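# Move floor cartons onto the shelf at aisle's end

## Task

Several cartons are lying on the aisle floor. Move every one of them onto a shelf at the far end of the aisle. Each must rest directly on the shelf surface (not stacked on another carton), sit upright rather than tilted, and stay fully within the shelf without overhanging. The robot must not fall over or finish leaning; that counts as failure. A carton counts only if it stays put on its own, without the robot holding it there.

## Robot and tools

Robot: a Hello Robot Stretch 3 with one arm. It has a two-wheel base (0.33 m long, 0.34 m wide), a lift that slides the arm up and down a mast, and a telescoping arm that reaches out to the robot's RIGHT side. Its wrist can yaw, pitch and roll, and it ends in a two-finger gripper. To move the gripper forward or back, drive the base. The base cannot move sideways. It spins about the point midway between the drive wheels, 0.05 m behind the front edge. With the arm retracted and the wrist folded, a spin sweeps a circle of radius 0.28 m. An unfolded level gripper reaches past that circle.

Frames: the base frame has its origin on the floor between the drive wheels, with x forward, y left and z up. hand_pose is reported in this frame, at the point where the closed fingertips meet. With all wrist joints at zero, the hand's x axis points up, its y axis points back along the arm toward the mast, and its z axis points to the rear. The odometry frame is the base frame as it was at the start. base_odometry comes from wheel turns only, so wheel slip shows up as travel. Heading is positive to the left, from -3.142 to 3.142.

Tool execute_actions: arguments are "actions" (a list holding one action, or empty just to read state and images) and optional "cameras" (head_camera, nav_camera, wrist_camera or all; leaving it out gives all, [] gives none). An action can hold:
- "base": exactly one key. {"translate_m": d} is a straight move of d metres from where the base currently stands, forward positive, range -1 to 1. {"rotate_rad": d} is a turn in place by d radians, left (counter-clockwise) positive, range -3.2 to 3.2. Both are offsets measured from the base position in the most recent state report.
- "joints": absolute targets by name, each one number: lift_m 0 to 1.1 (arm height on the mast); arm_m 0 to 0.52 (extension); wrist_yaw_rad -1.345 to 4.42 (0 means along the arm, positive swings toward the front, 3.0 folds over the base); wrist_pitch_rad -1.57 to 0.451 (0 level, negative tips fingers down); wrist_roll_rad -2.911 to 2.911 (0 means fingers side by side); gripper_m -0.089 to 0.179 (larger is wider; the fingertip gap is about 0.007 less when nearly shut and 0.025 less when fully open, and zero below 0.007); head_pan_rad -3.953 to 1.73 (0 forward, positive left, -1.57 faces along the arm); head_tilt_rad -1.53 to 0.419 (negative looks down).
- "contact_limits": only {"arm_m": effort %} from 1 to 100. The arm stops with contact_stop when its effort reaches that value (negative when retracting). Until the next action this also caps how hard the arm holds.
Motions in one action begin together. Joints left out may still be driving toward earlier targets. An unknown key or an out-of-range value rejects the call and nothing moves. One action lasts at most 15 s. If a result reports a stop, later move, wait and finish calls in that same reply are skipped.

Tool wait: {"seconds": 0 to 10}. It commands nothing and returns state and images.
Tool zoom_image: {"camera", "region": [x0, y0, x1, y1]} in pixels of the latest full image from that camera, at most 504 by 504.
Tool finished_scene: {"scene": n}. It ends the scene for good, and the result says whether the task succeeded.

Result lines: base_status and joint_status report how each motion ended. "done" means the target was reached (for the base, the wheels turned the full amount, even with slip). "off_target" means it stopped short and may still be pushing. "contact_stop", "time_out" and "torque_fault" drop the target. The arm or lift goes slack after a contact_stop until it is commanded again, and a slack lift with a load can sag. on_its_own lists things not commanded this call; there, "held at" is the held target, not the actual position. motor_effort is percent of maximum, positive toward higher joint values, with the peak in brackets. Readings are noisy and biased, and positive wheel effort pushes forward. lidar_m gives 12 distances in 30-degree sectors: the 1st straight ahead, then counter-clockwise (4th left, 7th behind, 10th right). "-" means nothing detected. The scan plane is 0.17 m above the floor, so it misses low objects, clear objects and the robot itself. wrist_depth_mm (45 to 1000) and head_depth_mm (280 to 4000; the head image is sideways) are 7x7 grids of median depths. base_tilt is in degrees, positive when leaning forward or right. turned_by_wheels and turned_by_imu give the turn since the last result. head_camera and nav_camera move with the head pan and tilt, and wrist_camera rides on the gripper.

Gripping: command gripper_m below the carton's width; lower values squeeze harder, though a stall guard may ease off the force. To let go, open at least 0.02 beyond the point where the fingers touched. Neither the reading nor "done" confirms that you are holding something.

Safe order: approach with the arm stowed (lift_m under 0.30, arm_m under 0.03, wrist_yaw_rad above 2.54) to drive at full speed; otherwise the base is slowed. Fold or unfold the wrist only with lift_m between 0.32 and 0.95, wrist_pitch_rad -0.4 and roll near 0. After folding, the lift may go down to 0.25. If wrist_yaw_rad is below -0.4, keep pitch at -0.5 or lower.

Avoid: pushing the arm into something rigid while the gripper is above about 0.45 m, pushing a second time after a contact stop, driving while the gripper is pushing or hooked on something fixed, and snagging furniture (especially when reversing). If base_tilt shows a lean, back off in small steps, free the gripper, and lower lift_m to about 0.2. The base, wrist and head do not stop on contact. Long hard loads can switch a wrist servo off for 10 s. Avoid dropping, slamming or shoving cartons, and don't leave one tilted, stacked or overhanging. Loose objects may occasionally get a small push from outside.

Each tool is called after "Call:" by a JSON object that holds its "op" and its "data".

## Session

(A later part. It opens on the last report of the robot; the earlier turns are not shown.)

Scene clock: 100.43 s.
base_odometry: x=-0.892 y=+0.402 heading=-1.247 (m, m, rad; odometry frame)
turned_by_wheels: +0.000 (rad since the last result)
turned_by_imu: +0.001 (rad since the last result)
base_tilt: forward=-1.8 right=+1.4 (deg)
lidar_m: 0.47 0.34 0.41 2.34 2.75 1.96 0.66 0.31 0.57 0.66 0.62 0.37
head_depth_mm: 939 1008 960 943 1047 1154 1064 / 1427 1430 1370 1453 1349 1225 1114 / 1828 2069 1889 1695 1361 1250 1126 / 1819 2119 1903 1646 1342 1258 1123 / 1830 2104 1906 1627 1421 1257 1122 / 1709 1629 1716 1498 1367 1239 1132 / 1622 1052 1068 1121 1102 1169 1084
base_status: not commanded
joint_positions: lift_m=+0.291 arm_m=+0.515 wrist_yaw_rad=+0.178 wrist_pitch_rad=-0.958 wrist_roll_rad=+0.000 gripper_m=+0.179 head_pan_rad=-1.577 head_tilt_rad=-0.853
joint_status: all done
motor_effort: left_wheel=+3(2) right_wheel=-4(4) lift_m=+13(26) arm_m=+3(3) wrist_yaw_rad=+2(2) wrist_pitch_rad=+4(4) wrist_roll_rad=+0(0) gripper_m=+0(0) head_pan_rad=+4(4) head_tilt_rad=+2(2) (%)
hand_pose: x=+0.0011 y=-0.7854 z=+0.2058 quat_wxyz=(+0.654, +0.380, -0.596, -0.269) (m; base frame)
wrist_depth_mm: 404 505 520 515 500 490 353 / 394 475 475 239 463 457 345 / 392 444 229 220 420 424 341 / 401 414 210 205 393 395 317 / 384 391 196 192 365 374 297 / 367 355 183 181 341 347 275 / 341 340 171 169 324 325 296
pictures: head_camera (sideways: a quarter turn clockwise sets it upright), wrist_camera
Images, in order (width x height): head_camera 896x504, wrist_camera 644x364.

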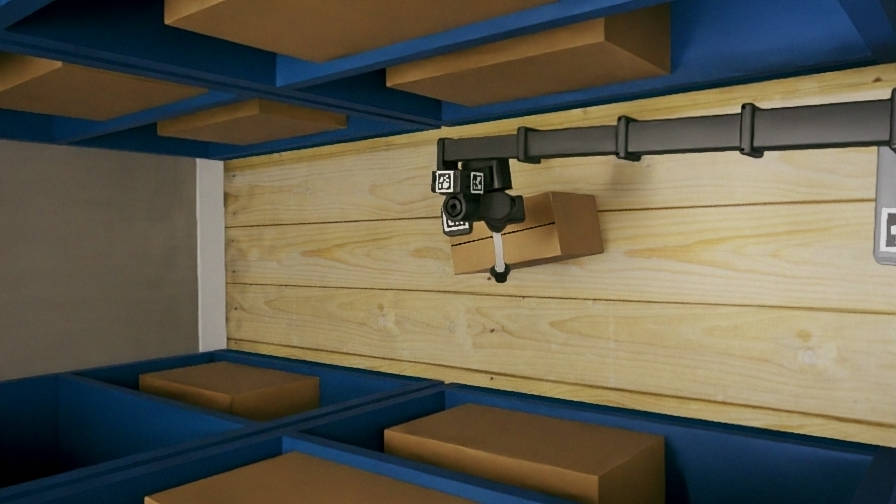

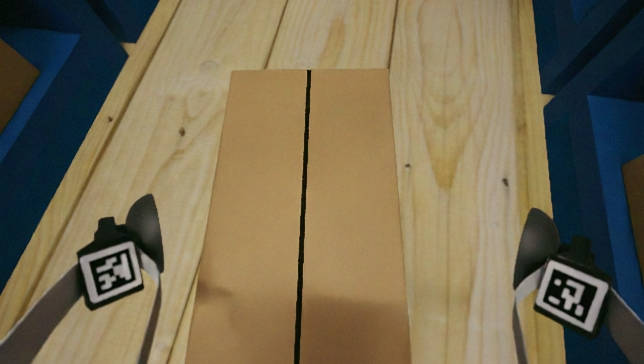

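Call:
{"op": "execute_actions", "data": {"actions": [{"base":{"translate_m":0.019},"joints":{"lift_m":0.272,"arm_m":0.512}}], "cameras": ["wrist_camera"]}}

Call:
{"op": "execute_actions", "data": {"actions": [{"joints":{"lift_m":0.231}}], "cameras": []}}

Call:
{"op": "execute_actions", "data": {"actions": [{"joints":{"gripper_m":0.096}}], "cameras": ["wrist_camera"]}}

Call:
{"op": "execute_actions", "data": {"actions": [{"joints":{"wrist_pitch_rad":-0.925,"lift_m":0.26}}], "cameras": ["wrist_camera"]}}

Scene clock: 104.50 s.
base_odometry: x=-0.886 y=+0.384 heading=-1.247 (m, m, rad; odometry frame)
turned_by_wheels: +0.000 (rad since the last result)
turned_by_imu: +0.001 (rad since the last result)
base_tilt: forward=-1.8 right=+1.5 (deg)
lidar_m: 0.47 0.33 0.38 2.34 2.78 1.98 0.65 0.33 0.58 0.66 0.61 0.35
head_depth_mm: 950 1028 1020 1009 1071 1150 1070 / 1591 1546 1603 1498 1353 1244 1128 / 1819 2098 1888 1690 1363 1253 1120 / 1823 2119 1899 1653 1365 1251 1119 / 1824 2068 1894 1632 1412 1257 1124 / 1703 1501 1673 1466 1367 1236 1130 / 968 1018 1011 981 1069 1170 1064
base_status: done
joint_positions: lift_m=+0.273 arm_m=+0.512 wrist_yaw_rad=+0.178 wrist_pitch_rad=-0.958 wrist_roll_rad=+0.000 gripper_m=+0.179 head_pan_rad=-1.577 head_tilt_rad=-0.853
joint_status: all done
motor_effort: left_wheel=+3(4) right_wheel=-3(4) lift_m=+12(15) arm_m=-3(2) wrist_yaw_rad=+2(2) wrist_pitch_rad=+4(4) wrist_roll_rad=+0(0) gripper_m=-1(0) head_pan_rad=+4(4) head_tilt_rad=+2(2) (%)
hand_pose: x=+0.0011 y=-0.7830 z=+0.1878 quat_wxyz=(+0.654, +0.380, -0.596, -0.269) (m; base frame)
wrist_depth_mm: 389 473 488 487 483 473 380 / 372 449 446 215 220 437 374 / 378 419 410 200 201 401 351 / 383 394 379 186 187 375 340 / 365 368 180 174 172 354 314 / 352 339 168 163 162 330 287 / 325 323 156 154 152 311 305
pictures: wrist_camera
Images, in order (width x height): wrist_camera 644x364.

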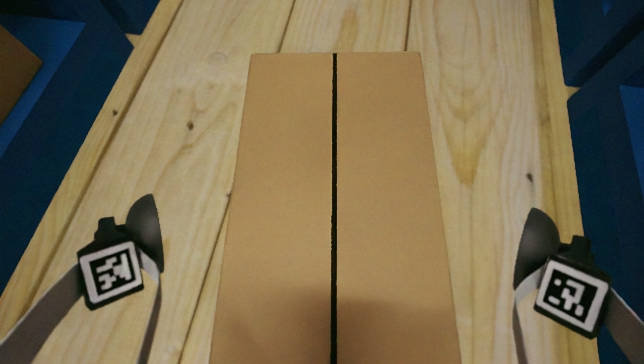

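Scene clock: 105.70 s.
base_odometry: x=-0.886 y=+0.384 heading=-1.247 (m, m, rad; odometry frame)
turned_by_wheels: +0.000 (rad since the last result)
turned_by_imu: +0.000 (rad since the last result)
base_tilt: forward=-1.9 right=+1.4 (deg)
lidar_m: 0.47 0.33 0.38 2.34 2.78 1.98 0.66 0.33 0.58 0.66 0.61 0.35
head_depth_mm: 949 1030 1022 1007 1071 1153 1062 / 1589 1543 1609 1505 1363 1239 1119 / 1836 2091 1912 1662 1360 1252 1129 / 1821 2111 1900 1628 1359 1252 1128 / 1822 2073 1911 1631 1416 1254 1125 / 1716 1509 1669 1472 1369 1232 1126 / 966 1018 1016 982 1065 1166 1065
base_status: not commanded
joint_positions: lift_m=+0.232 arm_m=+0.512 wrist_yaw_rad=+0.178 wrist_pitch_rad=-0.958 wrist_roll_rad=+0.000 gripper_m=+0.179 head_pan_rad=-1.577 head_tilt_rad=-0.853
joint_status: all done
motor_effort: left_wheel=+3(3) right_wheel=-3(3) lift_m=+12(8) arm_m=-2(3) wrist_yaw_rad=+1(2) wrist_pitch_rad=+3(4) wrist_roll_rad=+1(1) gripper_m=-1(0) head_pan_rad=+4(4) head_tilt_rad=+2(2) (%)
hand_pose: x=+0.0011 y=-0.7830 z=+0.1468 quat_wxyz=(+0.654, +0.380, -0.596, -0.269) (m; base frame)
wrist_depth_mm: 360 432 186 177 176 416 377 / 368 405 170 163 162 383 372 / 367 372 155 151 150 355 345 / 344 346 143 140 139 330 323 / 324 329 133 132 130 307 305 / 309 300 125 124 123 285 287 / 284 283 118 116 116 193 270
pictures: none
No camera images: the call's "cameras" was empty. Leave "cameras" out to get every camera's image.

Scene clock: 107.00 s.
base_odometry: x=-0.886 y=+0.384 heading=-1.247 (m, m, rad; odometry frame)
turned_by_wheels: +0.000 (rad since the last result)
turned_by_imu: +0.000 (rad since the last result)
base_tilt: forward=-1.8 right=+1.5 (deg)
lidar_m: 0.47 0.33 0.38 2.34 2.78 1.97 0.66 0.32 0.58 0.66 0.61 0.35
head_depth_mm: 949 1032 1021 1008 1074 1154 1063 / 1600 1540 1609 1499 1360 1242 1120 / 1816 2101 1904 1663 1363 1249 1130 / 1822 2107 1913 1623 1366 1254 1122 / 1823 2061 1914 1629 1408 1255 1126 / 1709 1511 1660 1476 1369 1244 1127 / 965 1023 1017 981 1070 1168 1060
base_status: not commanded
joint_positions: lift_m=+0.232 arm_m=+0.512 wrist_yaw_rad=+0.179 wrist_pitch_rad=-0.939 wrist_roll_rad=-0.002 gripper_m=+0.097 head_pan_rad=-1.577 head_tilt_rad=-0.853
joint_status: all done
motor_effort: left_wheel=+2(2) right_wheel=-2(3) lift_m=+12(12) arm_m=-1(3) wrist_yaw_rad=+1(2) wrist_pitch_rad=-6(7) wrist_roll_rad=+2(3) gripper_m=-21(97) head_pan_rad=+4(5) head_tilt_rad=+1(2) (%)
hand_pose: x=+0.0019 y=-0.7869 z=+0.1492 quat_wxyz=(+0.658, +0.375, -0.598, -0.262) (m; base frame)
wrist_depth_mm: 362 447 446 187 188 433 383 / 368 415 179 171 170 400 379 / 373 383 161 158 156 368 351 / 350 352 149 146 145 341 328 / 330 329 137 136 135 313 309 / 310 301 128 127 126 126 292 / 292 287 121 120 119 275 274
pictures: wrist_camera
Images, in order (width x height): wrist_camera 644x364.

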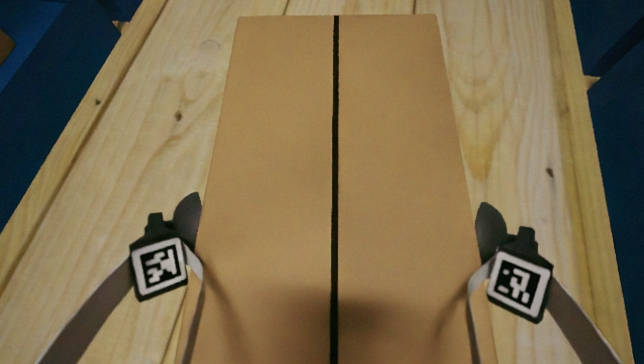

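Scene clock: 108.03 s.
base_odometry: x=-0.886 y=+0.384 heading=-1.247 (m, m, rad; odometry frame)
turned_by_wheels: +0.000 (rad since the last result)
turned_by_imu: +0.000 (rad since the last result)
base_tilt: forward=-2.0 right=+1.5 (deg)
lidar_m: 0.47 0.33 0.38 2.34 2.78 1.96 0.66 0.33 0.58 0.66 0.61 0.35
head_depth_mm: 948 1031 1025 1009 1072 1153 1067 / 1586 1535 1610 1501 1368 1241 1123 / 1819 2116 1906 1691 1359 1246 1118 / 1819 2123 1908 1631 1363 1246 1124 / 1825 2061 1904 1625 1411 1256 1124 / 1705 1503 1663 1480 1369 1238 1129 / 966 1019 1014 979 1069 1168 1064
base_status: not commanded
joint_positions: lift_m=+0.259 arm_m=+0.512 wrist_yaw_rad=+0.179 wrist_pitch_rad=-0.939 wrist_roll_rad=-0.002 gripper_m=+0.097 head_pan_rad=-1.577 head_tilt_rad=-0.853
joint_status: all done
motor_effort: left_wheel=+2(2) right_wheel=-3(3) lift_m=+30(30) arm_m=-1(1) wrist_yaw_rad=+1(1) wrist_pitch_rad=+8(7) wrist_roll_rad=+2(2) gripper_m=-21(21) head_pan_rad=+5(4) head_tilt_rad=+1(2) (%)
hand_pose: x=+0.0019 y=-0.7867 z=+0.1771 quat_wxyz=(+0.658, +0.376, -0.598, -0.262) (m; base frame)
wrist_depth_mm: 384 475 181 174 173 476 382 / 364 441 168 163 161 426 374 / 377 411 156 153 151 396 353 / 372 382 146 144 143 366 342 / 357 357 137 136 135 343 330 / 336 325 130 129 128 - 309 / 318 310 124 123 122 298 287
pictures: wrist_camera
Images, in order (width x height): wrist_camera 644x364.

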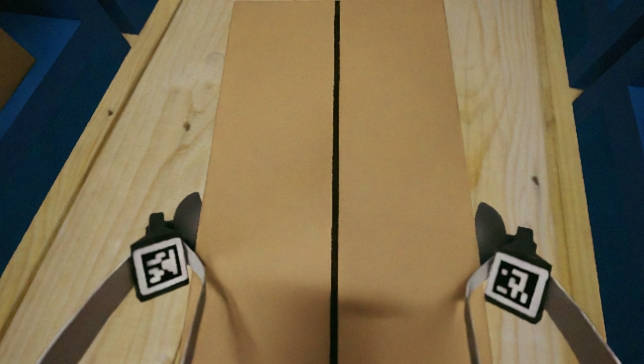

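Call:
{"op": "execute_actions", "data": {"actions": [{"joints":{"arm_m":0.0,"lift_m":0.81,"wrist_yaw_rad":1.8}}], "cameras": ["wrist_camera"]}}

Call:
{"op": "execute_actions", "data": {"actions": [{"base":{"rotate_rad":1.563},"joints":{"head_pan_rad":-3.14,"head_tilt_rad":-0.6}}]}}

Scene clock: 117.37 s.
base_odometry: x=-0.886 y=+0.384 heading=-1.247 (m, m, rad; odometry frame)
turned_by_wheels: +0.000 (rad since the last result)
turned_by_imu: +0.002 (rad since the last result)
base_tilt: forward=-1.9 right=+1.5 (deg)
lidar_m: 0.47 0.33 0.38 2.34 2.79 1.97 0.66 0.33 0.58 1.06 0.61 0.35
head_depth_mm: 948 1035 1024 1010 1055 - 1063 / 1593 1544 1605 1500 1403 - 1119 / 1825 2105 1894 1620 1469 - 1104 / 1818 2116 1903 1624 1443 1273 453 / 1820 2077 1913 1630 1414 1277 450 / 1701 1500 1664 1467 1367 1250 455 / 965 1016 1015 978 1070 1172 460
base_status: not commanded
joint_positions: lift_m=+0.809 arm_m=+0.001 wrist_yaw_rad=+1.799 wrist_pitch_rad=-0.940 wrist_roll_rad=-0.001 gripper_m=+0.097 head_pan_rad=-1.577 head_tilt_rad=-0.853
joint_status: all done
motor_effort: left_wheel=+2(2) right_wheel=-3(3) lift_m=+31(32) arm_m=-3(4) wrist_yaw_rad=+1(3) wrist_pitch_rad=+7(7) wrist_roll_rad=+1(2) gripper_m=-20(20) head_pan_rad=+4(3) head_tilt_rad=+2(2) (%)
hand_pose: x=+0.1070 y=-0.1165 z=+0.7270 quat_wxyz=(+0.643, +0.692, -0.141, +0.295) (m; base frame)
wrist_depth_mm: - - 181 174 173 494 485 / - - 169 163 161 452 452 / - - 156 153 151 425 413 / - - 146 144 143 811 569 / 967 956 137 136 135 699 630 / 910 863 130 129 128 - 835 / 834 835 124 122 122 784 790
pictures: wrist_camera
Images, in order (width x height): wrist_camera 644x364.

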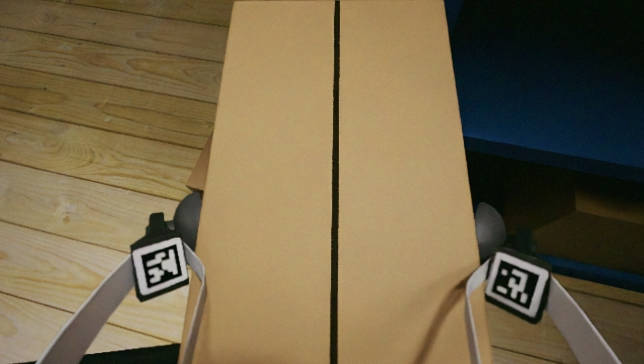

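Scene clock: 120.80 s.
base_odometry: x=-0.886 y=+0.384 heading=+0.316 (m, m, rad; odometry frame)
turned_by_wheels: +1.563 (rad since the last result)
turned_by_imu: +1.564 (rad since the last result)
base_tilt: forward=-1.9 right=+1.5 (deg)
lidar_m: 2.34 2.80 1.97 0.66 0.51 0.58 1.06 0.61 0.35 0.47 0.33 0.38
head_depth_mm: 1341 974 1061 1023 982 - - / 1642 1785 1564 1662 1479 - - / 1716 1899 2140 2101 1697 - - / 1709 1909 2130 2112 1698 1419 1214 / 1712 1910 2110 2070 1693 1424 1218 / 1601 1862 1730 1691 1462 1362 1191 / 1009 955 1052 1020 1000 1066 1080
base_status: done
joint_positions: lift_m=+0.809 arm_m=+0.001 wrist_yaw_rad=+1.799 wrist_pitch_rad=-0.940 wrist_roll_rad=-0.001 gripper_m=+0.097 head_pan_rad=-3.133 head_tilt_rad=-0.606
joint_status: all done
motor_effort: left_wheel=-2(3) right_wheel=+3(7) lift_m=+29(30) arm_m=-3(3) wrist_yaw_rad=+1(1) wrist_pitch_rad=+8(8) wrist_roll_rad=+2(1) gripper_m=-21(21) head_pan_rad=-4(47) head_tilt_rad=+3(27) (%)
hand_pose: x=+0.1069 y=-0.1165 z=+0.7270 quat_wxyz=(+0.643, +0.692, -0.141, +0.295) (m; base frame)
wrist_depth_mm: - - 181 174 173 - - / - - 169 163 161 - - / - - 156 153 151 - - / - - 146 144 143 980 991 / 969 956 137 136 135 900 915 / 880 864 130 129 128 - 852 / 821 836 123 123 122 797 795
pictures: head_camera (sideways: a quarter turn clockwise sets it upright), nav_camera (sideways: a quarter turn counterclockwise sets it upright), wrist_camera
Images, in order (width x height): head_camera 896x504, nav_camera 672x504, wrist_camera 644x364.

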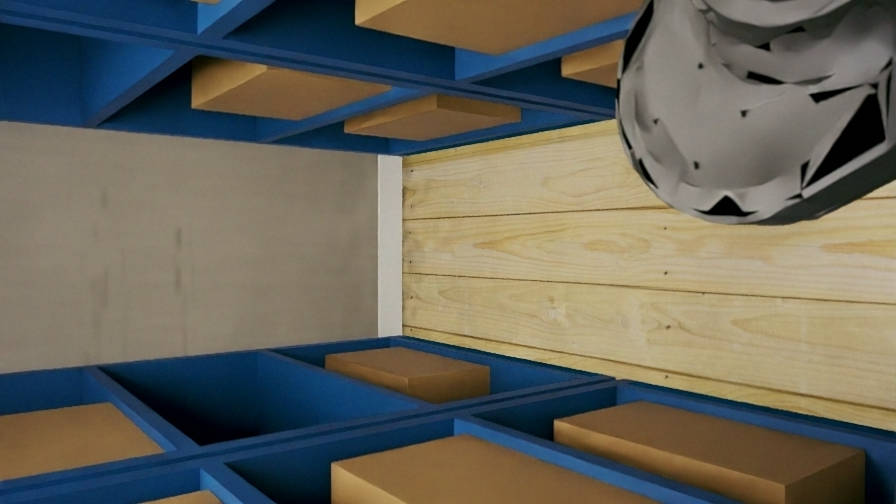

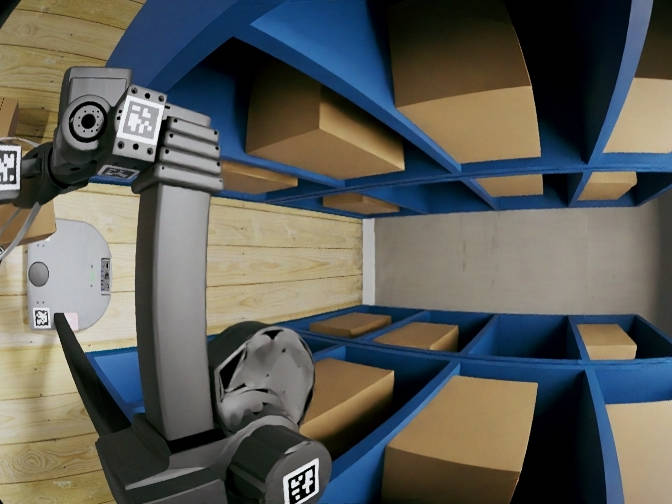

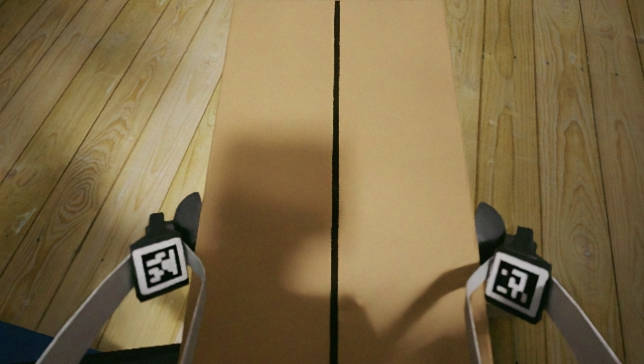

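Call:
{"op": "execute_actions", "data": {"actions": [{"base":{"rotate_rad":0.042},"joints":{"wrist_yaw_rad":1.65}}], "cameras": []}}

Call:
{"op": "execute_actions", "data": {"actions": [{"base":{"translate_m":-1.0},"joints":{"head_pan_rad":-1.57,"head_tilt_rad":-0.89}}], "cameras": ["nav_camera","head_camera"]}}

Scene clock: 125.30 s.
base_odometry: x=-0.886 y=+0.384 heading=+0.358 (m, m, rad; odometry frame)
turned_by_wheels: +0.042 (rad since the last result)
turned_by_imu: +0.043 (rad since the last result)
base_tilt: forward=-1.9 right=+1.5 (deg)
lidar_m: 2.33 2.67 1.95 0.56 0.45 0.58 1.13 0.61 0.35 0.54 0.33 0.39
head_depth_mm: 1603 1230 1107 1167 1114 - - / 1676 1857 1999 1895 1647 - - / 1710 1892 2116 2093 1692 - - / 1706 1897 2142 2115 1702 1423 1213 / 1698 1903 2051 1969 1696 1420 1218 / 1220 1806 1446 1237 1349 1325 1183 / 870 894 1022 920 929 994 1082
base_status: done
joint_positions: lift_m=+0.809 arm_m=+0.001 wrist_yaw_rad=+1.653 wrist_pitch_rad=-0.940 wrist_roll_rad=-0.001 gripper_m=+0.097 head_pan_rad=-3.133 head_tilt_rad=-0.606
joint_status: all done
motor_effort: left_wheel=-2(5) right_wheel=+4(7) lift_m=+30(29) arm_m=-3(3) wrist_yaw_rad=-2(2) wrist_pitch_rad=+8(8) wrist_roll_rad=+1(2) gripper_m=-21(21) head_pan_rad=-4(3) head_tilt_rad=+4(4) (%)
hand_pose: x=+0.1099 y=-0.1355 z=+0.7270 quat_wxyz=(+0.663, +0.680, -0.191, +0.247) (m; base frame)
wrist_depth_mm: - - 181 174 173 - - / - - 169 162 161 - - / - - 156 153 151 - - / - - 146 144 143 975 962 / 963 940 138 136 135 917 906 / 895 885 130 129 128 - 855 / 843 829 124 123 122 777 791
pictures: none
No camera images: the call's "cameras" was empty. Leave "cameras" out to get every camera's image.

Scene clock: 136.67 s.
base_odometry: x=-1.823 y=+0.034 heading=+0.358 (m, m, rad; odometry frame)
turned_by_wheels: +0.000 (rad since the last result)
turned_by_imu: +0.002 (rad since the last result)
base_tilt: forward=-1.9 right=+1.6 (deg)
lidar_m: 1.22 0.44 0.32 0.29 0.30 0.45 1.00 0.57 0.34 0.32 0.36 0.48
head_depth_mm: 325 321 367 873 838 - 1110 / - 323 404 494 556 - 1132 / 480 325 393 478 562 - 1115 / 394 416 408 609 731 848 464 / 292 334 401 585 666 857 461 / 293 335 404 587 673 777 458 / 294 337 406 589 681 790 456
base_status: done
joint_positions: lift_m=+0.809 arm_m=+0.001 wrist_yaw_rad=+1.653 wrist_pitch_rad=-0.940 wrist_roll_rad=-0.001 gripper_m=+0.097 head_pan_rad=-1.577 head_tilt_rad=-0.879
joint_status: all done
motor_effort: left_wheel=-2(5) right_wheel=+3(5) lift_m=+30(30) arm_m=-3(3) wrist_yaw_rad=-2(2) wrist_pitch_rad=+8(8) wrist_roll_rad=+2(2) gripper_m=-20(20) head_pan_rad=+4(47) head_tilt_rad=-7(34) (%)
hand_pose: x=+0.1099 y=-0.1355 z=+0.7270 quat_wxyz=(+0.663, +0.680, -0.191, +0.247) (m; base frame)
wrist_depth_mm: 465 978 181 175 173 493 280 / 461 758 169 163 161 442 273 / 458 690 156 153 151 413 268 / 610 689 146 144 143 381 262 / 578 652 137 136 134 323 255 / 796 780 130 129 128 - 249 / 567 774 124 123 122 314 228
pictures: head_camera (sideways: a quarter turn clockwise sets it upright), nav_camera (sideways: a quarter turn counterclockwise sets it upright)
Images, in order (width x height): head_camera 896x504, nav_camera 672x504.

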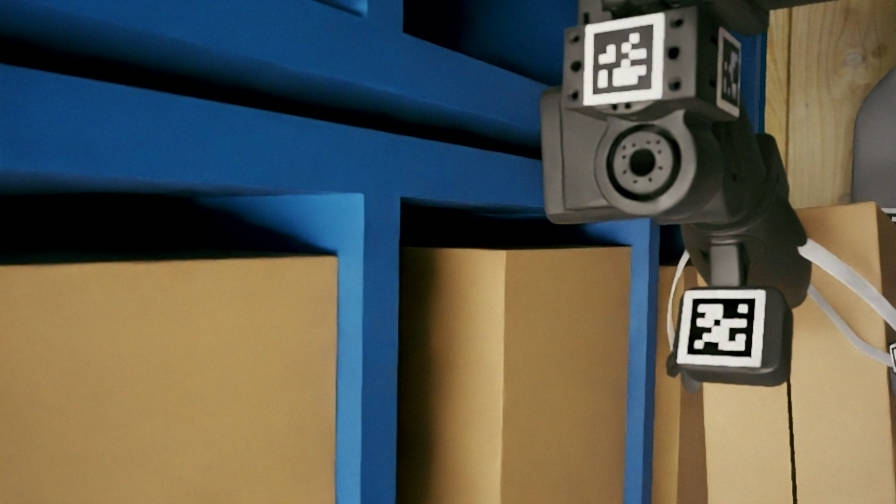

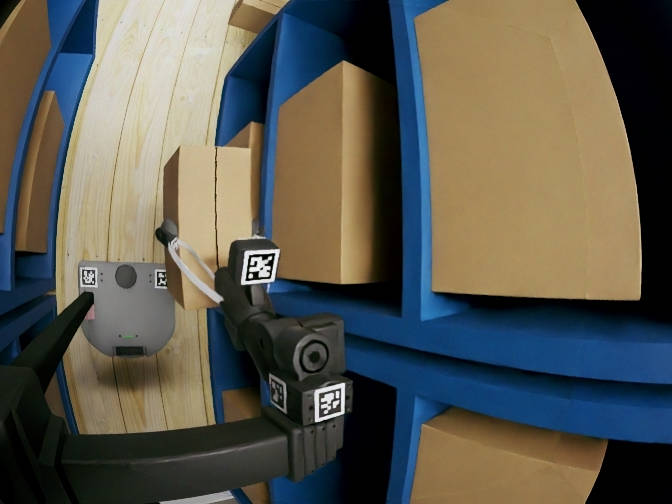

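Call:
{"op": "execute_actions", "data": {"actions": [{"base":{"translate_m":-0.65}}], "cameras": ["nav_camera"]}}

Call:
{"op": "execute_actions", "data": {"actions": [{"joints":{"wrist_yaw_rad":0.0}}], "cameras": ["head_camera","wrist_camera"]}}

Scene clock: 146.23 s.
base_odometry: x=-2.432 y=-0.193 heading=+0.358 (m, m, rad; odometry frame)
turned_by_wheels: +0.000 (rad since the last result)
turned_by_imu: +0.002 (rad since the last result)
base_tilt: forward=-1.9 right=+1.4 (deg)
lidar_m: 1.20 0.44 0.32 0.31 0.32 0.37 0.35 0.37 0.36 0.35 0.36 0.63
head_depth_mm: 624 500 418 907 839 - 1095 / 628 503 420 909 850 - 1128 / 628 503 421 911 851 - 1115 / 589 486 413 912 816 856 464 / 295 337 404 919 817 858 460 / 296 339 405 917 819 786 458 / 297 341 406 941 821 795 456
base_status: done
joint_positions: lift_m=+0.809 arm_m=+0.001 wrist_yaw_rad=+1.653 wrist_pitch_rad=-0.940 wrist_roll_rad=-0.001 gripper_m=+0.097 head_pan_rad=-1.577 head_tilt_rad=-0.879
joint_status: not commanded
motor_effort: left_wheel=-2(6) right_wheel=+4(5) lift_m=+30(30) arm_m=-3(3) wrist_yaw_rad=-3(2) wrist_pitch_rad=+7(8) wrist_roll_rad=+1(1) gripper_m=-21(21) head_pan_rad=+4(4) head_tilt_rad=-8(7) (%)
hand_pose: x=+0.1099 y=-0.1355 z=+0.7270 quat_wxyz=(+0.663, +0.680, -0.191, +0.247) (m; base frame)
wrist_depth_mm: 463 648 181 174 173 493 472 / 460 782 168 163 161 459 445 / 458 987 156 153 151 430 414 / 608 693 147 144 142 392 383 / 578 635 137 136 135 362 356 / 547 742 130 129 128 - 335 / 511 746 124 123 122 316 315
pictures: nav_camera (sideways: a quarter turn counterclockwise sets it upright)
Images, in order (width x height): nav_camera 672x504.

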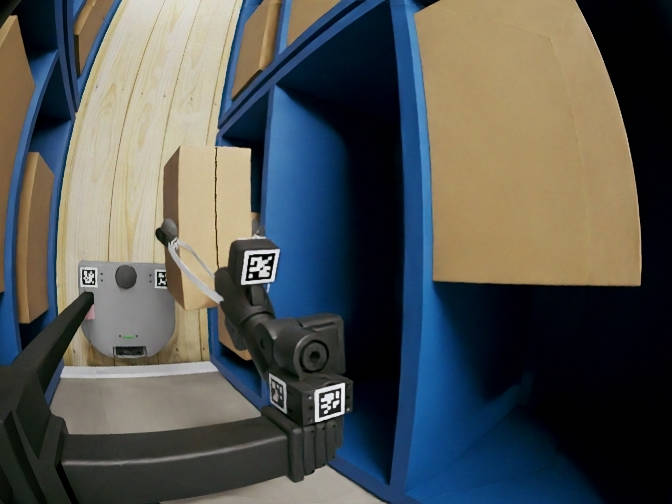

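Scene clock: 148.07 s.
base_odometry: x=-2.432 y=-0.193 heading=+0.358 (m, m, rad; odometry frame)
turned_by_wheels: +0.000 (rad since the last result)
turned_by_imu: +0.000 (rad since the last result)
base_tilt: forward=-1.9 right=+1.4 (deg)
lidar_m: 1.21 0.44 0.32 0.31 0.32 0.37 0.35 0.37 0.36 0.35 0.36 0.63
head_depth_mm: 624 501 419 908 841 - 1079 / 626 502 419 907 827 - 1099 / 628 504 421 911 - - 1114 / 589 486 413 911 579 516 1118 / 295 337 403 915 818 1012 1123 / 296 339 406 919 822 1172 1118 / 297 340 407 939 823 1176 1126
base_status: not commanded
joint_positions: lift_m=+0.809 arm_m=+0.001 wrist_yaw_rad=+0.003 wrist_pitch_rad=-0.940 wrist_roll_rad=-0.001 gripper_m=+0.097 head_pan_rad=-1.577 head_tilt_rad=-0.879
joint_status: all done
motor_effort: left_wheel=-2(2) right_wheel=+4(4) lift_m=+30(30) arm_m=-3(3) wrist_yaw_rad=-2(3) wrist_pitch_rad=+8(7) wrist_roll_rad=+2(2) gripper_m=-20(20) head_pan_rad=+4(5) head_tilt_rad=-7(7) (%)
hand_pose: x=-0.0213 y=-0.2777 z=+0.7270 quat_wxyz=(+0.631, +0.321, -0.629, -0.320) (m; base frame)
wrist_depth_mm: 526 518 182 175 173 485 348 / 476 475 169 163 161 450 344 / 443 435 156 153 152 418 345 / 403 402 146 144 142 385 342 / 601 392 137 136 135 363 354 / 882 858 131 129 128 - 397 / 828 829 124 123 122 528 370
pictures: head_camera (sideways: a quarter turn clockwise sets it upright), wrist_camera
Images, in order (width x height): head_camera 896x504, wrist_camera 644x364.

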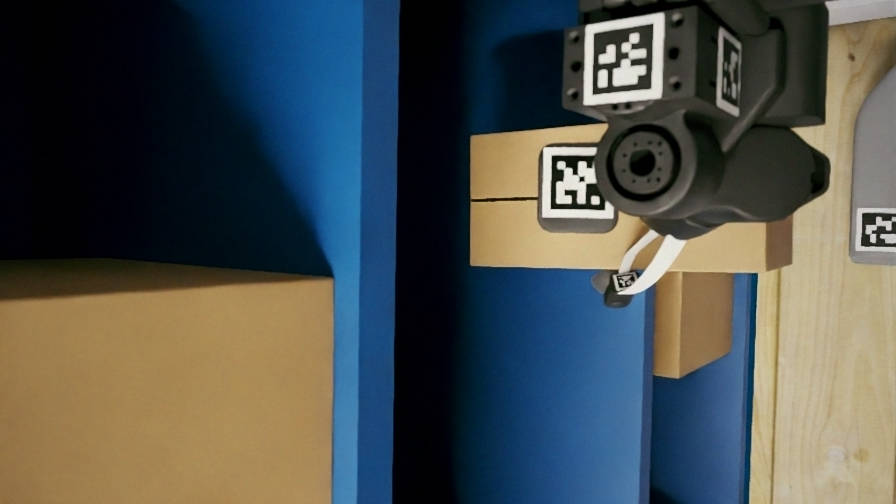

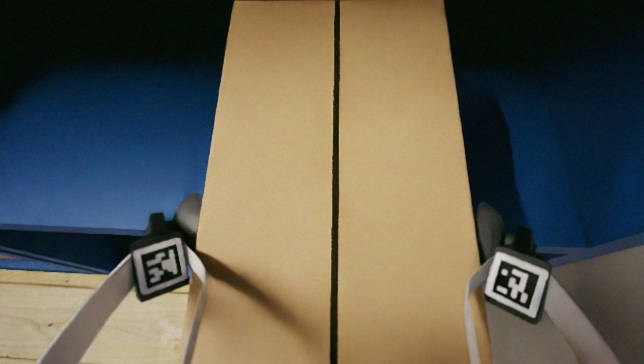

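Call:
{"op": "execute_actions", "data": {"actions": [{"joints":{"arm_m":0.125,"lift_m":0.79},"contact_limits":{"arm_m":10}}], "cameras": ["head_camera"]}}

Call:
{"op": "execute_actions", "data": {"actions": [{"joints":{"lift_m":0.764}}], "cameras": ["wrist_camera"]}}

Call:
{"op": "execute_actions", "data": {"actions": [{"joints":{"gripper_m":0.179}}], "cameras": []}}

Call:
{"op": "execute_actions", "data": {"actions": [{"joints":{"arm_m":0.03,"lift_m":0.78}}], "cameras": []}}

Call:
{"op": "execute_actions", "data": {"actions": [{"joints":{"wrist_pitch_rad":-1.22}}], "cameras": []}}

Call:
{"op": "execute_actions", "data": {"actions": [{"joints":{"gripper_m":0.06,"lift_m":0.745}}], "cameras": ["wrist_camera"]}}

Scene clock: 157.60 s.
base_odometry: x=-2.432 y=-0.193 heading=+0.358 (m, m, rad; odometry frame)
turned_by_wheels: +0.000 (rad since the last result)
turned_by_imu: +0.001 (rad since the last result)
base_tilt: forward=-1.8 right=+1.5 (deg)
lidar_m: 1.21 0.43 0.32 0.31 0.32 0.37 0.35 0.37 0.36 0.35 0.36 0.63
head_depth_mm: 623 500 418 - - 1093 1095 / 628 502 420 - 783 975 1128 / 628 504 421 - 593 988 1130 / 588 486 412 673 617 1001 1132 / 295 338 404 915 818 1013 1123 / 296 339 405 916 819 1170 1119 / 297 340 406 937 819 1171 1123
base_status: not commanded
joint_positions: lift_m=+0.790 arm_m=+0.125 wrist_yaw_rad=+0.001 wrist_pitch_rad=-0.940 wrist_roll_rad=-0.001 gripper_m=+0.097 head_pan_rad=-1.577 head_tilt_rad=-0.879
joint_status: all done
motor_effort: left_wheel=-2(2) right_wheel=+3(4) lift_m=+14(25) arm_m=+3(5) wrist_yaw_rad=-1(2) wrist_pitch_rad=+7(7) wrist_roll_rad=+2(1) gripper_m=-20(20) head_pan_rad=+4(4) head_tilt_rad=-7(7) (%)
contact_limits: arm_m 10 (drawing in: default 23, maximum 37; extending or still: default 31, maximum 50)
hand_pose: x=-0.0214 y=-0.4013 z=+0.7080 quat_wxyz=(+0.631, +0.321, -0.629, -0.320) (m; base frame)
wrist_depth_mm: 490 482 180 174 173 455 347 / 453 445 169 163 161 426 346 / 417 409 156 153 151 393 344 / 384 380 146 144 143 365 341 / 359 359 137 136 135 345 329 / 332 325 130 129 128 - 312 / 322 314 124 123 122 298 295
pictures: head_camera (sideways: a quarter turn clockwise sets it upright)
Images, in order (width x height): head_camera 896x504.

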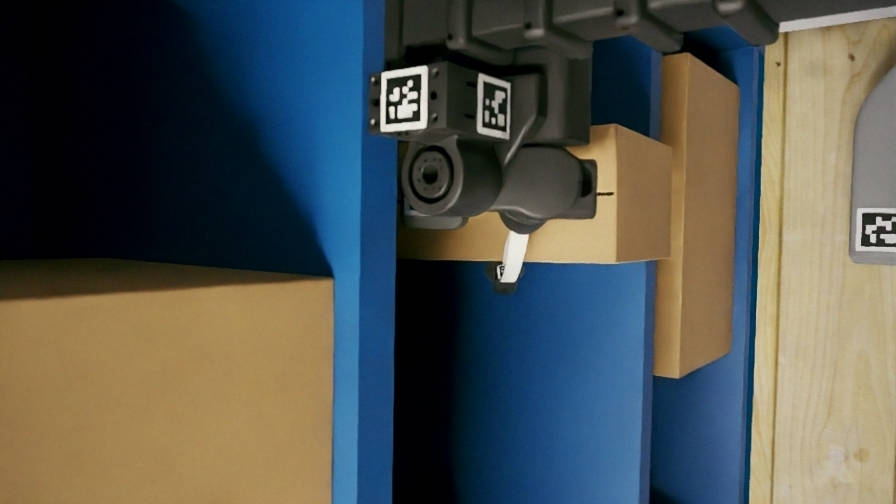

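Scene clock: 158.60 s.
base_odometry: x=-2.432 y=-0.193 heading=+0.358 (m, m, rad; odometry frame)
turned_by_wheels: +0.000 (rad since the last result)
turned_by_imu: +0.000 (rad since the last result)
base_tilt: forward=-1.9 right=+1.4 (deg)
lidar_m: 1.21 0.44 0.32 0.30 0.32 0.37 0.35 0.37 0.36 0.35 0.36 0.63
head_depth_mm: 624 501 419 890 - 1127 1105 / 627 502 420 - 773 975 1132 / 629 504 421 715 620 985 1130 / 589 486 412 710 629 995 1137 / 295 338 404 915 819 1014 1122 / 296 339 405 916 819 1168 1121 / 297 340 407 938 821 1175 1124
base_status: not commanded
joint_positions: lift_m=+0.765 arm_m=+0.125 wrist_yaw_rad=+0.001 wrist_pitch_rad=-0.914 wrist_roll_rad=-0.002 gripper_m=+0.097 head_pan_rad=-1.577 head_tilt_rad=-0.879
joint_status: all done
motor_effort: left_wheel=-2(2) right_wheel=+4(4) lift_m=+9(15) arm_m=+3(3) wrist_yaw_rad=-1(1) wrist_pitch_rad=-5(8) wrist_roll_rad=+2(2) gripper_m=-20(21) head_pan_rad=+4(3) head_tilt_rad=-7(7) (%)
hand_pose: x=-0.0214 y=-0.4071 z=+0.6857 quat_wxyz=(+0.635, +0.313, -0.633, -0.312) (m; base frame)
wrist_depth_mm: 477 472 456 188 438 437 347 / 434 430 180 173 172 412 345 / 397 388 163 159 157 373 343 / 364 357 150 147 146 345 334 / 334 334 138 137 136 321 313 / 310 303 129 128 127 - 297 / 292 290 121 120 120 275 279
pictures: wrist_camera
Images, in order (width x height): wrist_camera 644x364.

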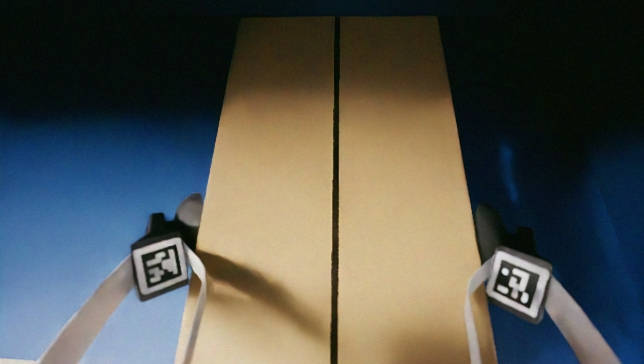

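Scene clock: 159.90 s.
base_odometry: x=-2.432 y=-0.193 heading=+0.358 (m, m, rad; odometry frame)
turned_by_wheels: +0.000 (rad since the last result)
turned_by_imu: +0.000 (rad since the last result)
base_tilt: forward=-1.9 right=+1.5 (deg)
lidar_m: 1.21 0.44 0.32 0.31 0.32 0.37 0.35 0.37 0.36 0.35 0.36 0.63
head_depth_mm: 624 501 419 887 - 1123 1105 / 626 501 420 - 773 972 1132 / 629 504 421 720 616 988 1132 / 588 486 412 723 633 1000 1131 / 295 337 404 916 819 1014 1118 / 296 339 406 917 820 1168 1123 / 297 340 407 937 820 1175 1122
base_status: not commanded
joint_positions: lift_m=+0.765 arm_m=+0.125 wrist_yaw_rad=+0.001 wrist_pitch_rad=-0.932 wrist_roll_rad=-0.002 gripper_m=+0.179 head_pan_rad=-1.577 head_tilt_rad=-0.879
joint_status: all done
motor_effort: left_wheel=-2(2) right_wheel=+3(2) lift_m=+12(12) arm_m=+2(3) wrist_yaw_rad=-1(1) wrist_pitch_rad=+3(6) wrist_roll_rad=+2(2) gripper_m=+0(93) head_pan_rad=+4(3) head_tilt_rad=-7(7) (%)
hand_pose: x=-0.0214 y=-0.4033 z=+0.6832 quat_wxyz=(+0.633, +0.318, -0.631, -0.317) (m; base frame)
wrist_depth_mm: 462 458 446 188 190 433 348 / 422 417 179 171 170 400 347 / 388 381 161 158 157 367 341 / 356 354 149 146 145 340 327 / 334 331 137 136 135 315 312 / 313 301 128 127 126 286 292 / 292 289 120 119 119 272 272
pictures: none
No camera images: the call's "cameras" was empty. Leave "cameras" out to get every camera's image.

Scene clock: 161.83 s.
base_odometry: x=-2.432 y=-0.193 heading=+0.358 (m, m, rad; odometry frame)
turned_by_wheels: +0.000 (rad since the last result)
turned_by_imu: +0.000 (rad since the last result)
base_tilt: forward=-1.8 right=+1.5 (deg)
lidar_m: 1.21 0.44 0.32 0.31 0.32 0.37 0.35 0.37 0.36 0.35 0.36 0.63
head_depth_mm: 624 501 418 906 855 - 1099 / 626 501 419 908 - - 1130 / 630 504 421 692 - - 1131 / 588 486 413 721 654 1068 1135 / 295 338 404 915 832 1012 1120 / 296 339 405 917 819 1172 1123 / 297 341 407 940 820 1176 1122
base_status: not commanded
joint_positions: lift_m=+0.779 arm_m=+0.030 wrist_yaw_rad=+0.001 wrist_pitch_rad=-0.933 wrist_roll_rad=-0.002 gripper_m=+0.179 head_pan_rad=-1.577 head_tilt_rad=-0.879
joint_status: all done
motor_effort: left_wheel=-2(2) right_wheel=+3(3) lift_m=+29(32) arm_m=-3(4) wrist_yaw_rad=-1(1) wrist_pitch_rad=+4(4) wrist_roll_rad=+2(2) gripper_m=+0(0) head_pan_rad=+3(3) head_tilt_rad=-8(8) (%)
hand_pose: x=-0.0214 y=-0.3085 z=+0.6980 quat_wxyz=(+0.633, +0.319, -0.630, -0.318) (m; base frame)
wrist_depth_mm: 492 477 462 210 211 455 348 / 445 435 428 191 190 417 348 / 402 400 388 176 174 389 343 / 376 368 169 162 161 356 340 / 351 348 155 151 150 333 320 / 673 834 785 157 146 565 318 / 818 792 790 782 777 637 419
pictures: none
No camera images: the call's "cameras" was empty. Leave "cameras" out to get every camera's image.

Scene clock: 162.77 s.
base_odometry: x=-2.432 y=-0.193 heading=+0.358 (m, m, rad; odometry frame)
turned_by_wheels: +0.000 (rad since the last result)
turned_by_imu: +0.000 (rad since the last result)
base_tilt: forward=-1.9 right=+1.5 (deg)
lidar_m: 1.20 0.44 0.32 0.31 0.32 0.37 0.35 0.37 0.36 0.35 0.36 0.63
head_depth_mm: 625 500 418 905 856 - 1097 / 626 502 419 905 - - 1132 / 630 504 421 692 642 - 1129 / 589 486 412 721 655 1075 1127 / 295 338 404 914 818 1090 1116 / 296 339 405 920 820 1171 1122 / 297 340 406 937 820 1174 1120
base_status: not commanded
joint_positions: lift_m=+0.779 arm_m=+0.030 wrist_yaw_rad=+0.001 wrist_pitch_rad=-1.221 wrist_roll_rad=-0.002 gripper_m=+0.179 head_pan_rad=-1.577 head_tilt_rad=-0.879
joint_status: all done
motor_effort: left_wheel=-2(2) right_wheel=+3(4) lift_m=+30(29) arm_m=-2(3) wrist_yaw_rad=-1(1) wrist_pitch_rad=+0(2) wrist_roll_rad=+1(2) gripper_m=+0(0) head_pan_rad=+4(5) head_tilt_rad=-7(7) (%)
hand_pose: x=-0.0215 y=-0.2403 z=+0.6692 quat_wxyz=(+0.580, +0.406, -0.578, -0.405) (m; base frame)
wrist_depth_mm: 345 342 137 134 133 319 320 / 337 332 133 131 130 312 311 / 332 327 132 130 128 308 304 / 828 816 805 279 684 585 386 / 884 882 847 848 825 676 383 / 871 854 847 833 809 671 363 / 838 831 812 813 - 645 416
pictures: none
No camera images: the call's "cameras" was empty. Leave "cameras" out to get every camera's image.

Scene clock: 164.43 s.
base_odometry: x=-2.432 y=-0.193 heading=+0.358 (m, m, rad; odometry frame)
turned_by_wheels: +0.000 (rad since the last result)
turned_by_imu: +0.000 (rad since the last result)
base_tilt: forward=-1.8 right=+1.5 (deg)
lidar_m: 1.20 0.44 0.32 0.31 0.32 0.37 0.35 0.37 0.36 0.35 0.36 0.63
head_depth_mm: 625 501 418 906 831 - 1095 / 628 502 420 910 836 - 1116 / 629 504 421 693 630 - 1129 / 588 486 413 721 655 1039 1133 / 295 338 404 915 819 1017 1122 / 296 339 405 919 820 1170 1120 / 297 340 407 940 822 1175 1124
base_status: not commanded
joint_positions: lift_m=+0.746 arm_m=+0.030 wrist_yaw_rad=+0.001 wrist_pitch_rad=-1.222 wrist_roll_rad=-0.002 gripper_m=+0.060 head_pan_rad=-1.577 head_tilt_rad=-0.879
joint_status: all done
motor_effort: left_wheel=-2(2) right_wheel=+3(4) lift_m=+13(24) arm_m=-3(3) wrist_yaw_rad=-1(1) wrist_pitch_rad=+1(1) wrist_roll_rad=+2(2) gripper_m=+0(93) head_pan_rad=+4(4) head_tilt_rad=-7(7) (%)
hand_pose: x=-0.0215 y=-0.2401 z=+0.6352 quat_wxyz=(+0.580, +0.407, -0.578, -0.405) (m; base frame)
wrist_depth_mm: 307 302 99 97 96 95 283 / 299 297 97 95 94 93 276 / 305 293 130 127 125 275 271 / 800 777 768 758 702 543 386 / 852 830 831 817 798 628 402 / 823 811 796 - - 571 398 / 811 803 797 - - 566 397
pictures: wrist_camera
Images, in order (width x height): wrist_camera 644x364.

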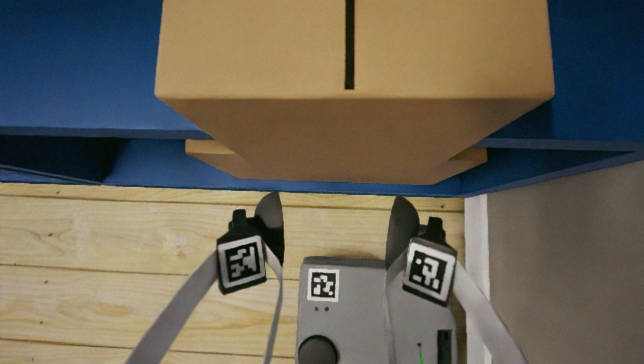

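Call:
{"op": "execute_actions", "data": {"actions": [{"joints":{"arm_m":0.13},"contact_limits":{"arm_m":15}}], "cameras": []}}

Call:
{"op": "execute_actions", "data": {"actions": [{"joints":{"arm_m":0.02}}], "cameras": ["wrist_camera"]}}

Call:
{"op": "execute_actions", "data": {"actions": [{"base":{"translate_m":0.15},"joints":{"wrist_yaw_rad":1.6,"lift_m":0.55,"arm_m":0,"head_tilt_rad":-1.0}}], "cameras": []}}

Call:
{"op": "execute_actions", "data": {"actions": [{"base":{"translate_m":0.22},"joints":{"wrist_yaw_rad":2.7,"wrist_pitch_rad":-0.4,"lift_m":0.29}}], "cameras": []}}

Call:
{"op": "execute_actions", "data": {"actions": [{"base":{"translate_m":1.0}}], "cameras": []}}

Call:
{"op": "execute_actions", "data": {"actions": [{"base":{"translate_m":0.539}}], "cameras": ["nav_camera"]}}

Scene clock: 172.43 s.
base_odometry: x=-2.432 y=-0.193 heading=+0.358 (m, m, rad; odometry frame)
turned_by_wheels: +0.000 (rad since the last result)
turned_by_imu: +0.001 (rad since the last result)
base_tilt: forward=-1.8 right=+1.5 (deg)
lidar_m: 1.21 0.44 0.32 0.31 0.32 0.37 0.35 0.37 0.36 0.35 0.36 0.63
head_depth_mm: 624 500 418 933 - - 1094 / 626 503 420 889 - 973 1129 / 629 503 421 719 - 987 1133 / 589 486 412 722 775 999 1136 / 295 338 404 916 819 1012 1119 / 296 339 405 918 820 1170 1126 / 297 340 406 939 821 1176 1126
base_status: not commanded
joint_positions: lift_m=+0.746 arm_m=+0.130 wrist_yaw_rad=+0.001 wrist_pitch_rad=-1.226 wrist_roll_rad=-0.002 gripper_m=+0.060 head_pan_rad=-1.577 head_tilt_rad=-0.879
joint_status: all done
motor_effort: left_wheel=-2(2) right_wheel=+3(4) lift_m=+12(13) arm_m=+3(4) wrist_yaw_rad=-1(1) wrist_pitch_rad=+2(4) wrist_roll_rad=+2(2) gripper_m=+0(0) head_pan_rad=+5(3) head_tilt_rad=-7(7) (%)
contact_limits: arm_m 15 (drawing in: default 23, maximum 37; extending or still: default 31, maximum 50)
hand_pose: x=-0.0215 y=-0.3387 z=+0.6349 quat_wxyz=(+0.579, +0.408, -0.577, -0.406) (m; base frame)
wrist_depth_mm: 303 301 98 96 95 94 281 / 298 293 96 94 93 92 274 / 291 285 93 92 91 90 269 / 285 281 137 125 113 107 263 / 282 278 274 269 266 263 257 / 829 811 784 791 779 577 399 / 805 803 780 770 757 571 394
pictures: none
No camera images: the call's "cameras" was empty. Leave "cameras" out to get every camera's image.

Scene clock: 174.50 s.
base_odometry: x=-2.432 y=-0.193 heading=+0.358 (m, m, rad; odometry frame)
turned_by_wheels: +0.000 (rad since the last result)
turned_by_imu: +0.000 (rad since the last result)
base_tilt: forward=-1.9 right=+1.6 (deg)
lidar_m: 1.20 0.44 0.32 0.31 0.32 0.37 0.35 0.37 0.36 0.35 0.36 0.63
head_depth_mm: 623 501 418 905 825 - 1095 / 626 502 420 906 825 - 1116 / 630 504 421 692 663 - 1116 / 589 486 413 721 777 971 1135 / 295 338 404 915 816 1013 1120 / 296 339 405 915 821 1172 1122 / 297 340 406 939 820 1177 1124
base_status: not commanded
joint_positions: lift_m=+0.746 arm_m=+0.020 wrist_yaw_rad=+0.001 wrist_pitch_rad=-1.226 wrist_roll_rad=-0.002 gripper_m=+0.060 head_pan_rad=-1.577 head_tilt_rad=-0.879
joint_status: all done
motor_effort: left_wheel=-2(2) right_wheel=+3(3) lift_m=+12(13) arm_m=-3(0) wrist_yaw_rad=-1(1) wrist_pitch_rad=+3(2) wrist_roll_rad=+1(2) gripper_m=+0(0) head_pan_rad=+3(4) head_tilt_rad=-7(7) (%)
hand_pose: x=-0.0215 y=-0.2292 z=+0.6349 quat_wxyz=(+0.579, +0.408, -0.577, -0.406) (m; base frame)
wrist_depth_mm: 307 303 296 204 202 285 282 / 298 294 290 277 281 279 276 / 582 783 480 310 298 286 277 / 876 830 766 753 732 584 405 / 840 832 827 811 816 629 403 / 813 809 796 - - 570 403 / 799 800 792 777 - 570 396
pictures: wrist_camera
Images, in order (width x height): wrist_camera 644x364.

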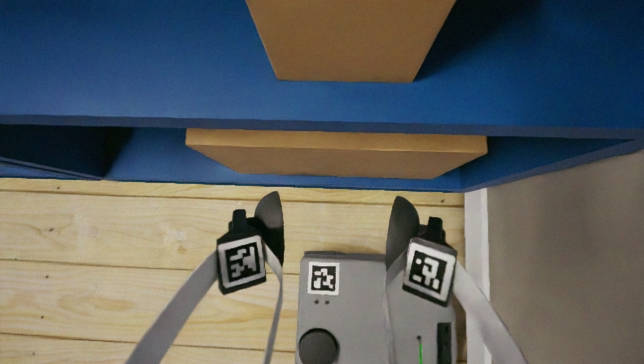

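Scene clock: 177.23 s.
base_odometry: x=-2.291 y=-0.141 heading=+0.357 (m, m, rad; odometry frame)
turned_by_wheels: +0.000 (rad since the last result)
turned_by_imu: +0.000 (rad since the last result)
base_tilt: forward=-1.9 right=+1.5 (deg)
lidar_m: 1.36 0.48 0.32 0.31 0.32 0.52 0.50 0.49 0.36 0.35 0.56 0.51
head_depth_mm: 302 361 690 670 788 1157 1096 / 304 362 703 702 796 - - / 305 364 919 860 800 - - / 306 365 920 857 952 1197 1094 / 307 367 922 862 1200 1190 1104 / 308 368 923 865 1200 1195 1105 / 309 370 932 869 971 1196 1112
base_status: done
joint_positions: lift_m=+0.551 arm_m=+0.001 wrist_yaw_rad=+1.597 wrist_pitch_rad=-1.226 wrist_roll_rad=-0.001 gripper_m=+0.060 head_pan_rad=-1.577 head_tilt_rad=-0.987
joint_status: all done
motor_effort: left_wheel=-2(3) right_wheel=+4(10) lift_m=+12(13) arm_m=-2(3) wrist_yaw_rad=+2(4) wrist_pitch_rad=+3(3) wrist_roll_rad=+1(2) gripper_m=+0(0) head_pan_rad=+5(4) head_tilt_rad=-7(21) (%)
hand_pose: x=+0.0426 y=-0.1446 z=+0.4400 quat_wxyz=(+0.695, +0.698, -0.111, +0.131) (m; base frame)
wrist_depth_mm: 594 664 679 670 659 522 504 / 588 663 669 645 639 553 543 / 545 643 650 639 629 542 537 / 507 633 636 623 613 529 518 / 507 615 - 612 600 453 273 / 502 - - - 585 349 247 / 539 - - - 576 339 242
pictures: none
No camera images: the call's "cameras" was empty. Leave "cameras" out to get every camera's image.

Scene clock: 181.07 s.
base_odometry: x=-2.085 y=-0.064 heading=+0.357 (m, m, rad; odometry frame)
turned_by_wheels: +0.000 (rad since the last result)
turned_by_imu: +0.000 (rad since the last result)
base_tilt: forward=-1.9 right=+1.4 (deg)
lidar_m: 1.15 0.47 0.33 0.31 0.32 0.43 0.73 0.49 0.38 0.63 0.37 0.49
head_depth_mm: 301 359 911 855 803 1168 1107 / 303 361 915 856 804 1175 - / 303 363 917 860 804 1189 - / 305 364 919 861 810 1194 1107 / 306 366 857 865 945 1195 1105 / 307 367 549 652 839 1192 1107 / 414 420 444 592 962 1193 1110
base_status: done
joint_positions: lift_m=+0.291 arm_m=+0.001 wrist_yaw_rad=+2.698 wrist_pitch_rad=-0.419 wrist_roll_rad=-0.001 gripper_m=+0.060 head_pan_rad=-1.577 head_tilt_rad=-0.987
joint_status: all done
motor_effort: left_wheel=-2(6) right_wheel=+3(11) lift_m=+13(13) arm_m=-3(2) wrist_yaw_rad=+2(2) wrist_pitch_rad=+10(9) wrist_roll_rad=+1(2) gripper_m=+1(0) head_pan_rad=+3(3) head_tilt_rad=-9(8) (%)
hand_pose: x=+0.0751 y=+0.0565 z=+0.3030 quat_wxyz=(+0.296, +0.706, -0.008, +0.643) (m; base frame)
wrist_depth_mm: 412 640 690 380 434 475 544 / 290 423 765 411 469 503 600 / 313 350 763 450 519 587 734 / - 368 597 500 576 644 729 / - 415 499 531 575 592 599 / 390 441 - 502 486 502 502 / 408 - - 436 436 435 433
pictures: none
No camera images: the call's "cameras" was empty. Leave "cameras" out to get every camera's image.

Scene clock: 186.07 s.
base_odometry: x=-1.148 y=+0.286 heading=+0.357 (m, m, rad; odometry frame)
turned_by_wheels: +0.000 (rad since the last result)
turned_by_imu: +0.000 (rad since the last result)
base_tilt: forward=-1.9 right=+1.4 (deg)
lidar_m: 2.62 2.64 0.31 0.39 0.39 0.44 1.20 0.49 0.41 0.41 0.34 0.54
head_depth_mm: 494 423 408 840 804 1169 1104 / 496 425 410 858 805 1178 - / 498 426 412 859 808 1193 - / 500 427 415 861 809 1183 1106 / 499 428 522 686 809 1195 1108 / 378 383 420 1413 1332 1209 1109 / 297 339 1642 1484 1280 1199 1114
base_status: done
joint_positions: lift_m=+0.291 arm_m=+0.001 wrist_yaw_rad=+2.698 wrist_pitch_rad=-0.418 wrist_roll_rad=-0.001 gripper_m=+0.060 head_pan_rad=-1.576 head_tilt_rad=-0.987
joint_status: not commanded
motor_effort: left_wheel=-2(4) right_wheel=+3(11) lift_m=+13(13) arm_m=-2(3) wrist_yaw_rad=+1(2) wrist_pitch_rad=+9(9) wrist_roll_rad=+1(2) gripper_m=+0(0) head_pan_rad=+4(4) head_tilt_rad=-8(8) (%)
hand_pose: x=+0.0751 y=+0.0566 z=+0.3032 quat_wxyz=(+0.296, +0.706, -0.009, +0.643) (m; base frame)
wrist_depth_mm: 607 649 539 - - - - / 648 702 727 - - - - / 701 738 721 887 971 956 965 / - 603 600 709 723 717 738 / - 496 495 571 626 590 600 / 398 441 - 499 488 504 501 / 415 - - 435 432 431 434
pictures: none
No camera images: the call's "cameras" was empty. Leave "cameras" out to get every camera's image.

Scene clock: 189.60 s.
base_odometry: x=-0.643 y=+0.474 heading=+0.357 (m, m, rad; odometry frame)
turned_by_wheels: +0.000 (rad since the last result)
turned_by_imu: +0.000 (rad since the last result)
base_tilt: forward=-1.8 right=+1.5 (deg)
lidar_m: 2.08 2.60 1.96 1.88 0.57 0.50 1.21 0.51 0.28 0.28 1.98 2.19
head_depth_mm: 1825 1883 1645 1439 1297 1197 1108 / 1827 1883 1652 1464 1317 1217 - / 1845 1896 1652 1468 1170 1209 - / 1845 1895 1662 1476 1290 1201 1101 / 1847 1917 1661 1476 1332 1210 1106 / 1858 1919 1671 1488 1330 1212 1110 / 1858 1917 1673 1481 1341 1216 1109
base_status: done
joint_positions: lift_m=+0.291 arm_m=+0.001 wrist_yaw_rad=+2.698 wrist_pitch_rad=-0.418 wrist_roll_rad=-0.001 gripper_m=+0.060 head_pan_rad=-1.576 head_tilt_rad=-0.987
joint_status: not commanded
motor_effort: left_wheel=-2(6) right_wheel=+3(10) lift_m=+13(13) arm_m=-2(3) wrist_yaw_rad=+1(2) wrist_pitch_rad=+9(9) wrist_roll_rad=+1(1) gripper_m=+0(0) head_pan_rad=+3(4) head_tilt_rad=-8(8) (%)
hand_pose: x=+0.0750 y=+0.0567 z=+0.3033 quat_wxyz=(+0.296, +0.706, -0.009, +0.643) (m; base frame)
wrist_depth_mm: - - - - - - - / - - - - - - - / - 953 951 935 941 944 936 / - 739 741 738 733 734 726 / - 592 602 597 616 595 595 / 487 521 - 508 488 506 507 / 448 - - 438 435 435 430
pictures: nav_camera (sideways: a quarter turn counterclockwise sets it upright)
Images, in order (width x height): nav_camera 672x504.

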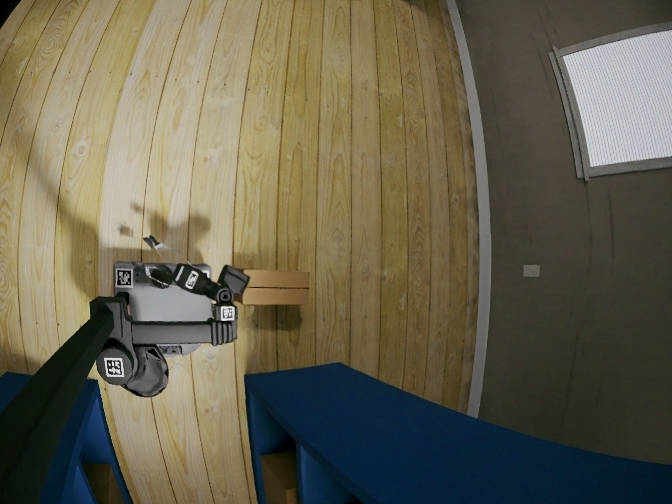

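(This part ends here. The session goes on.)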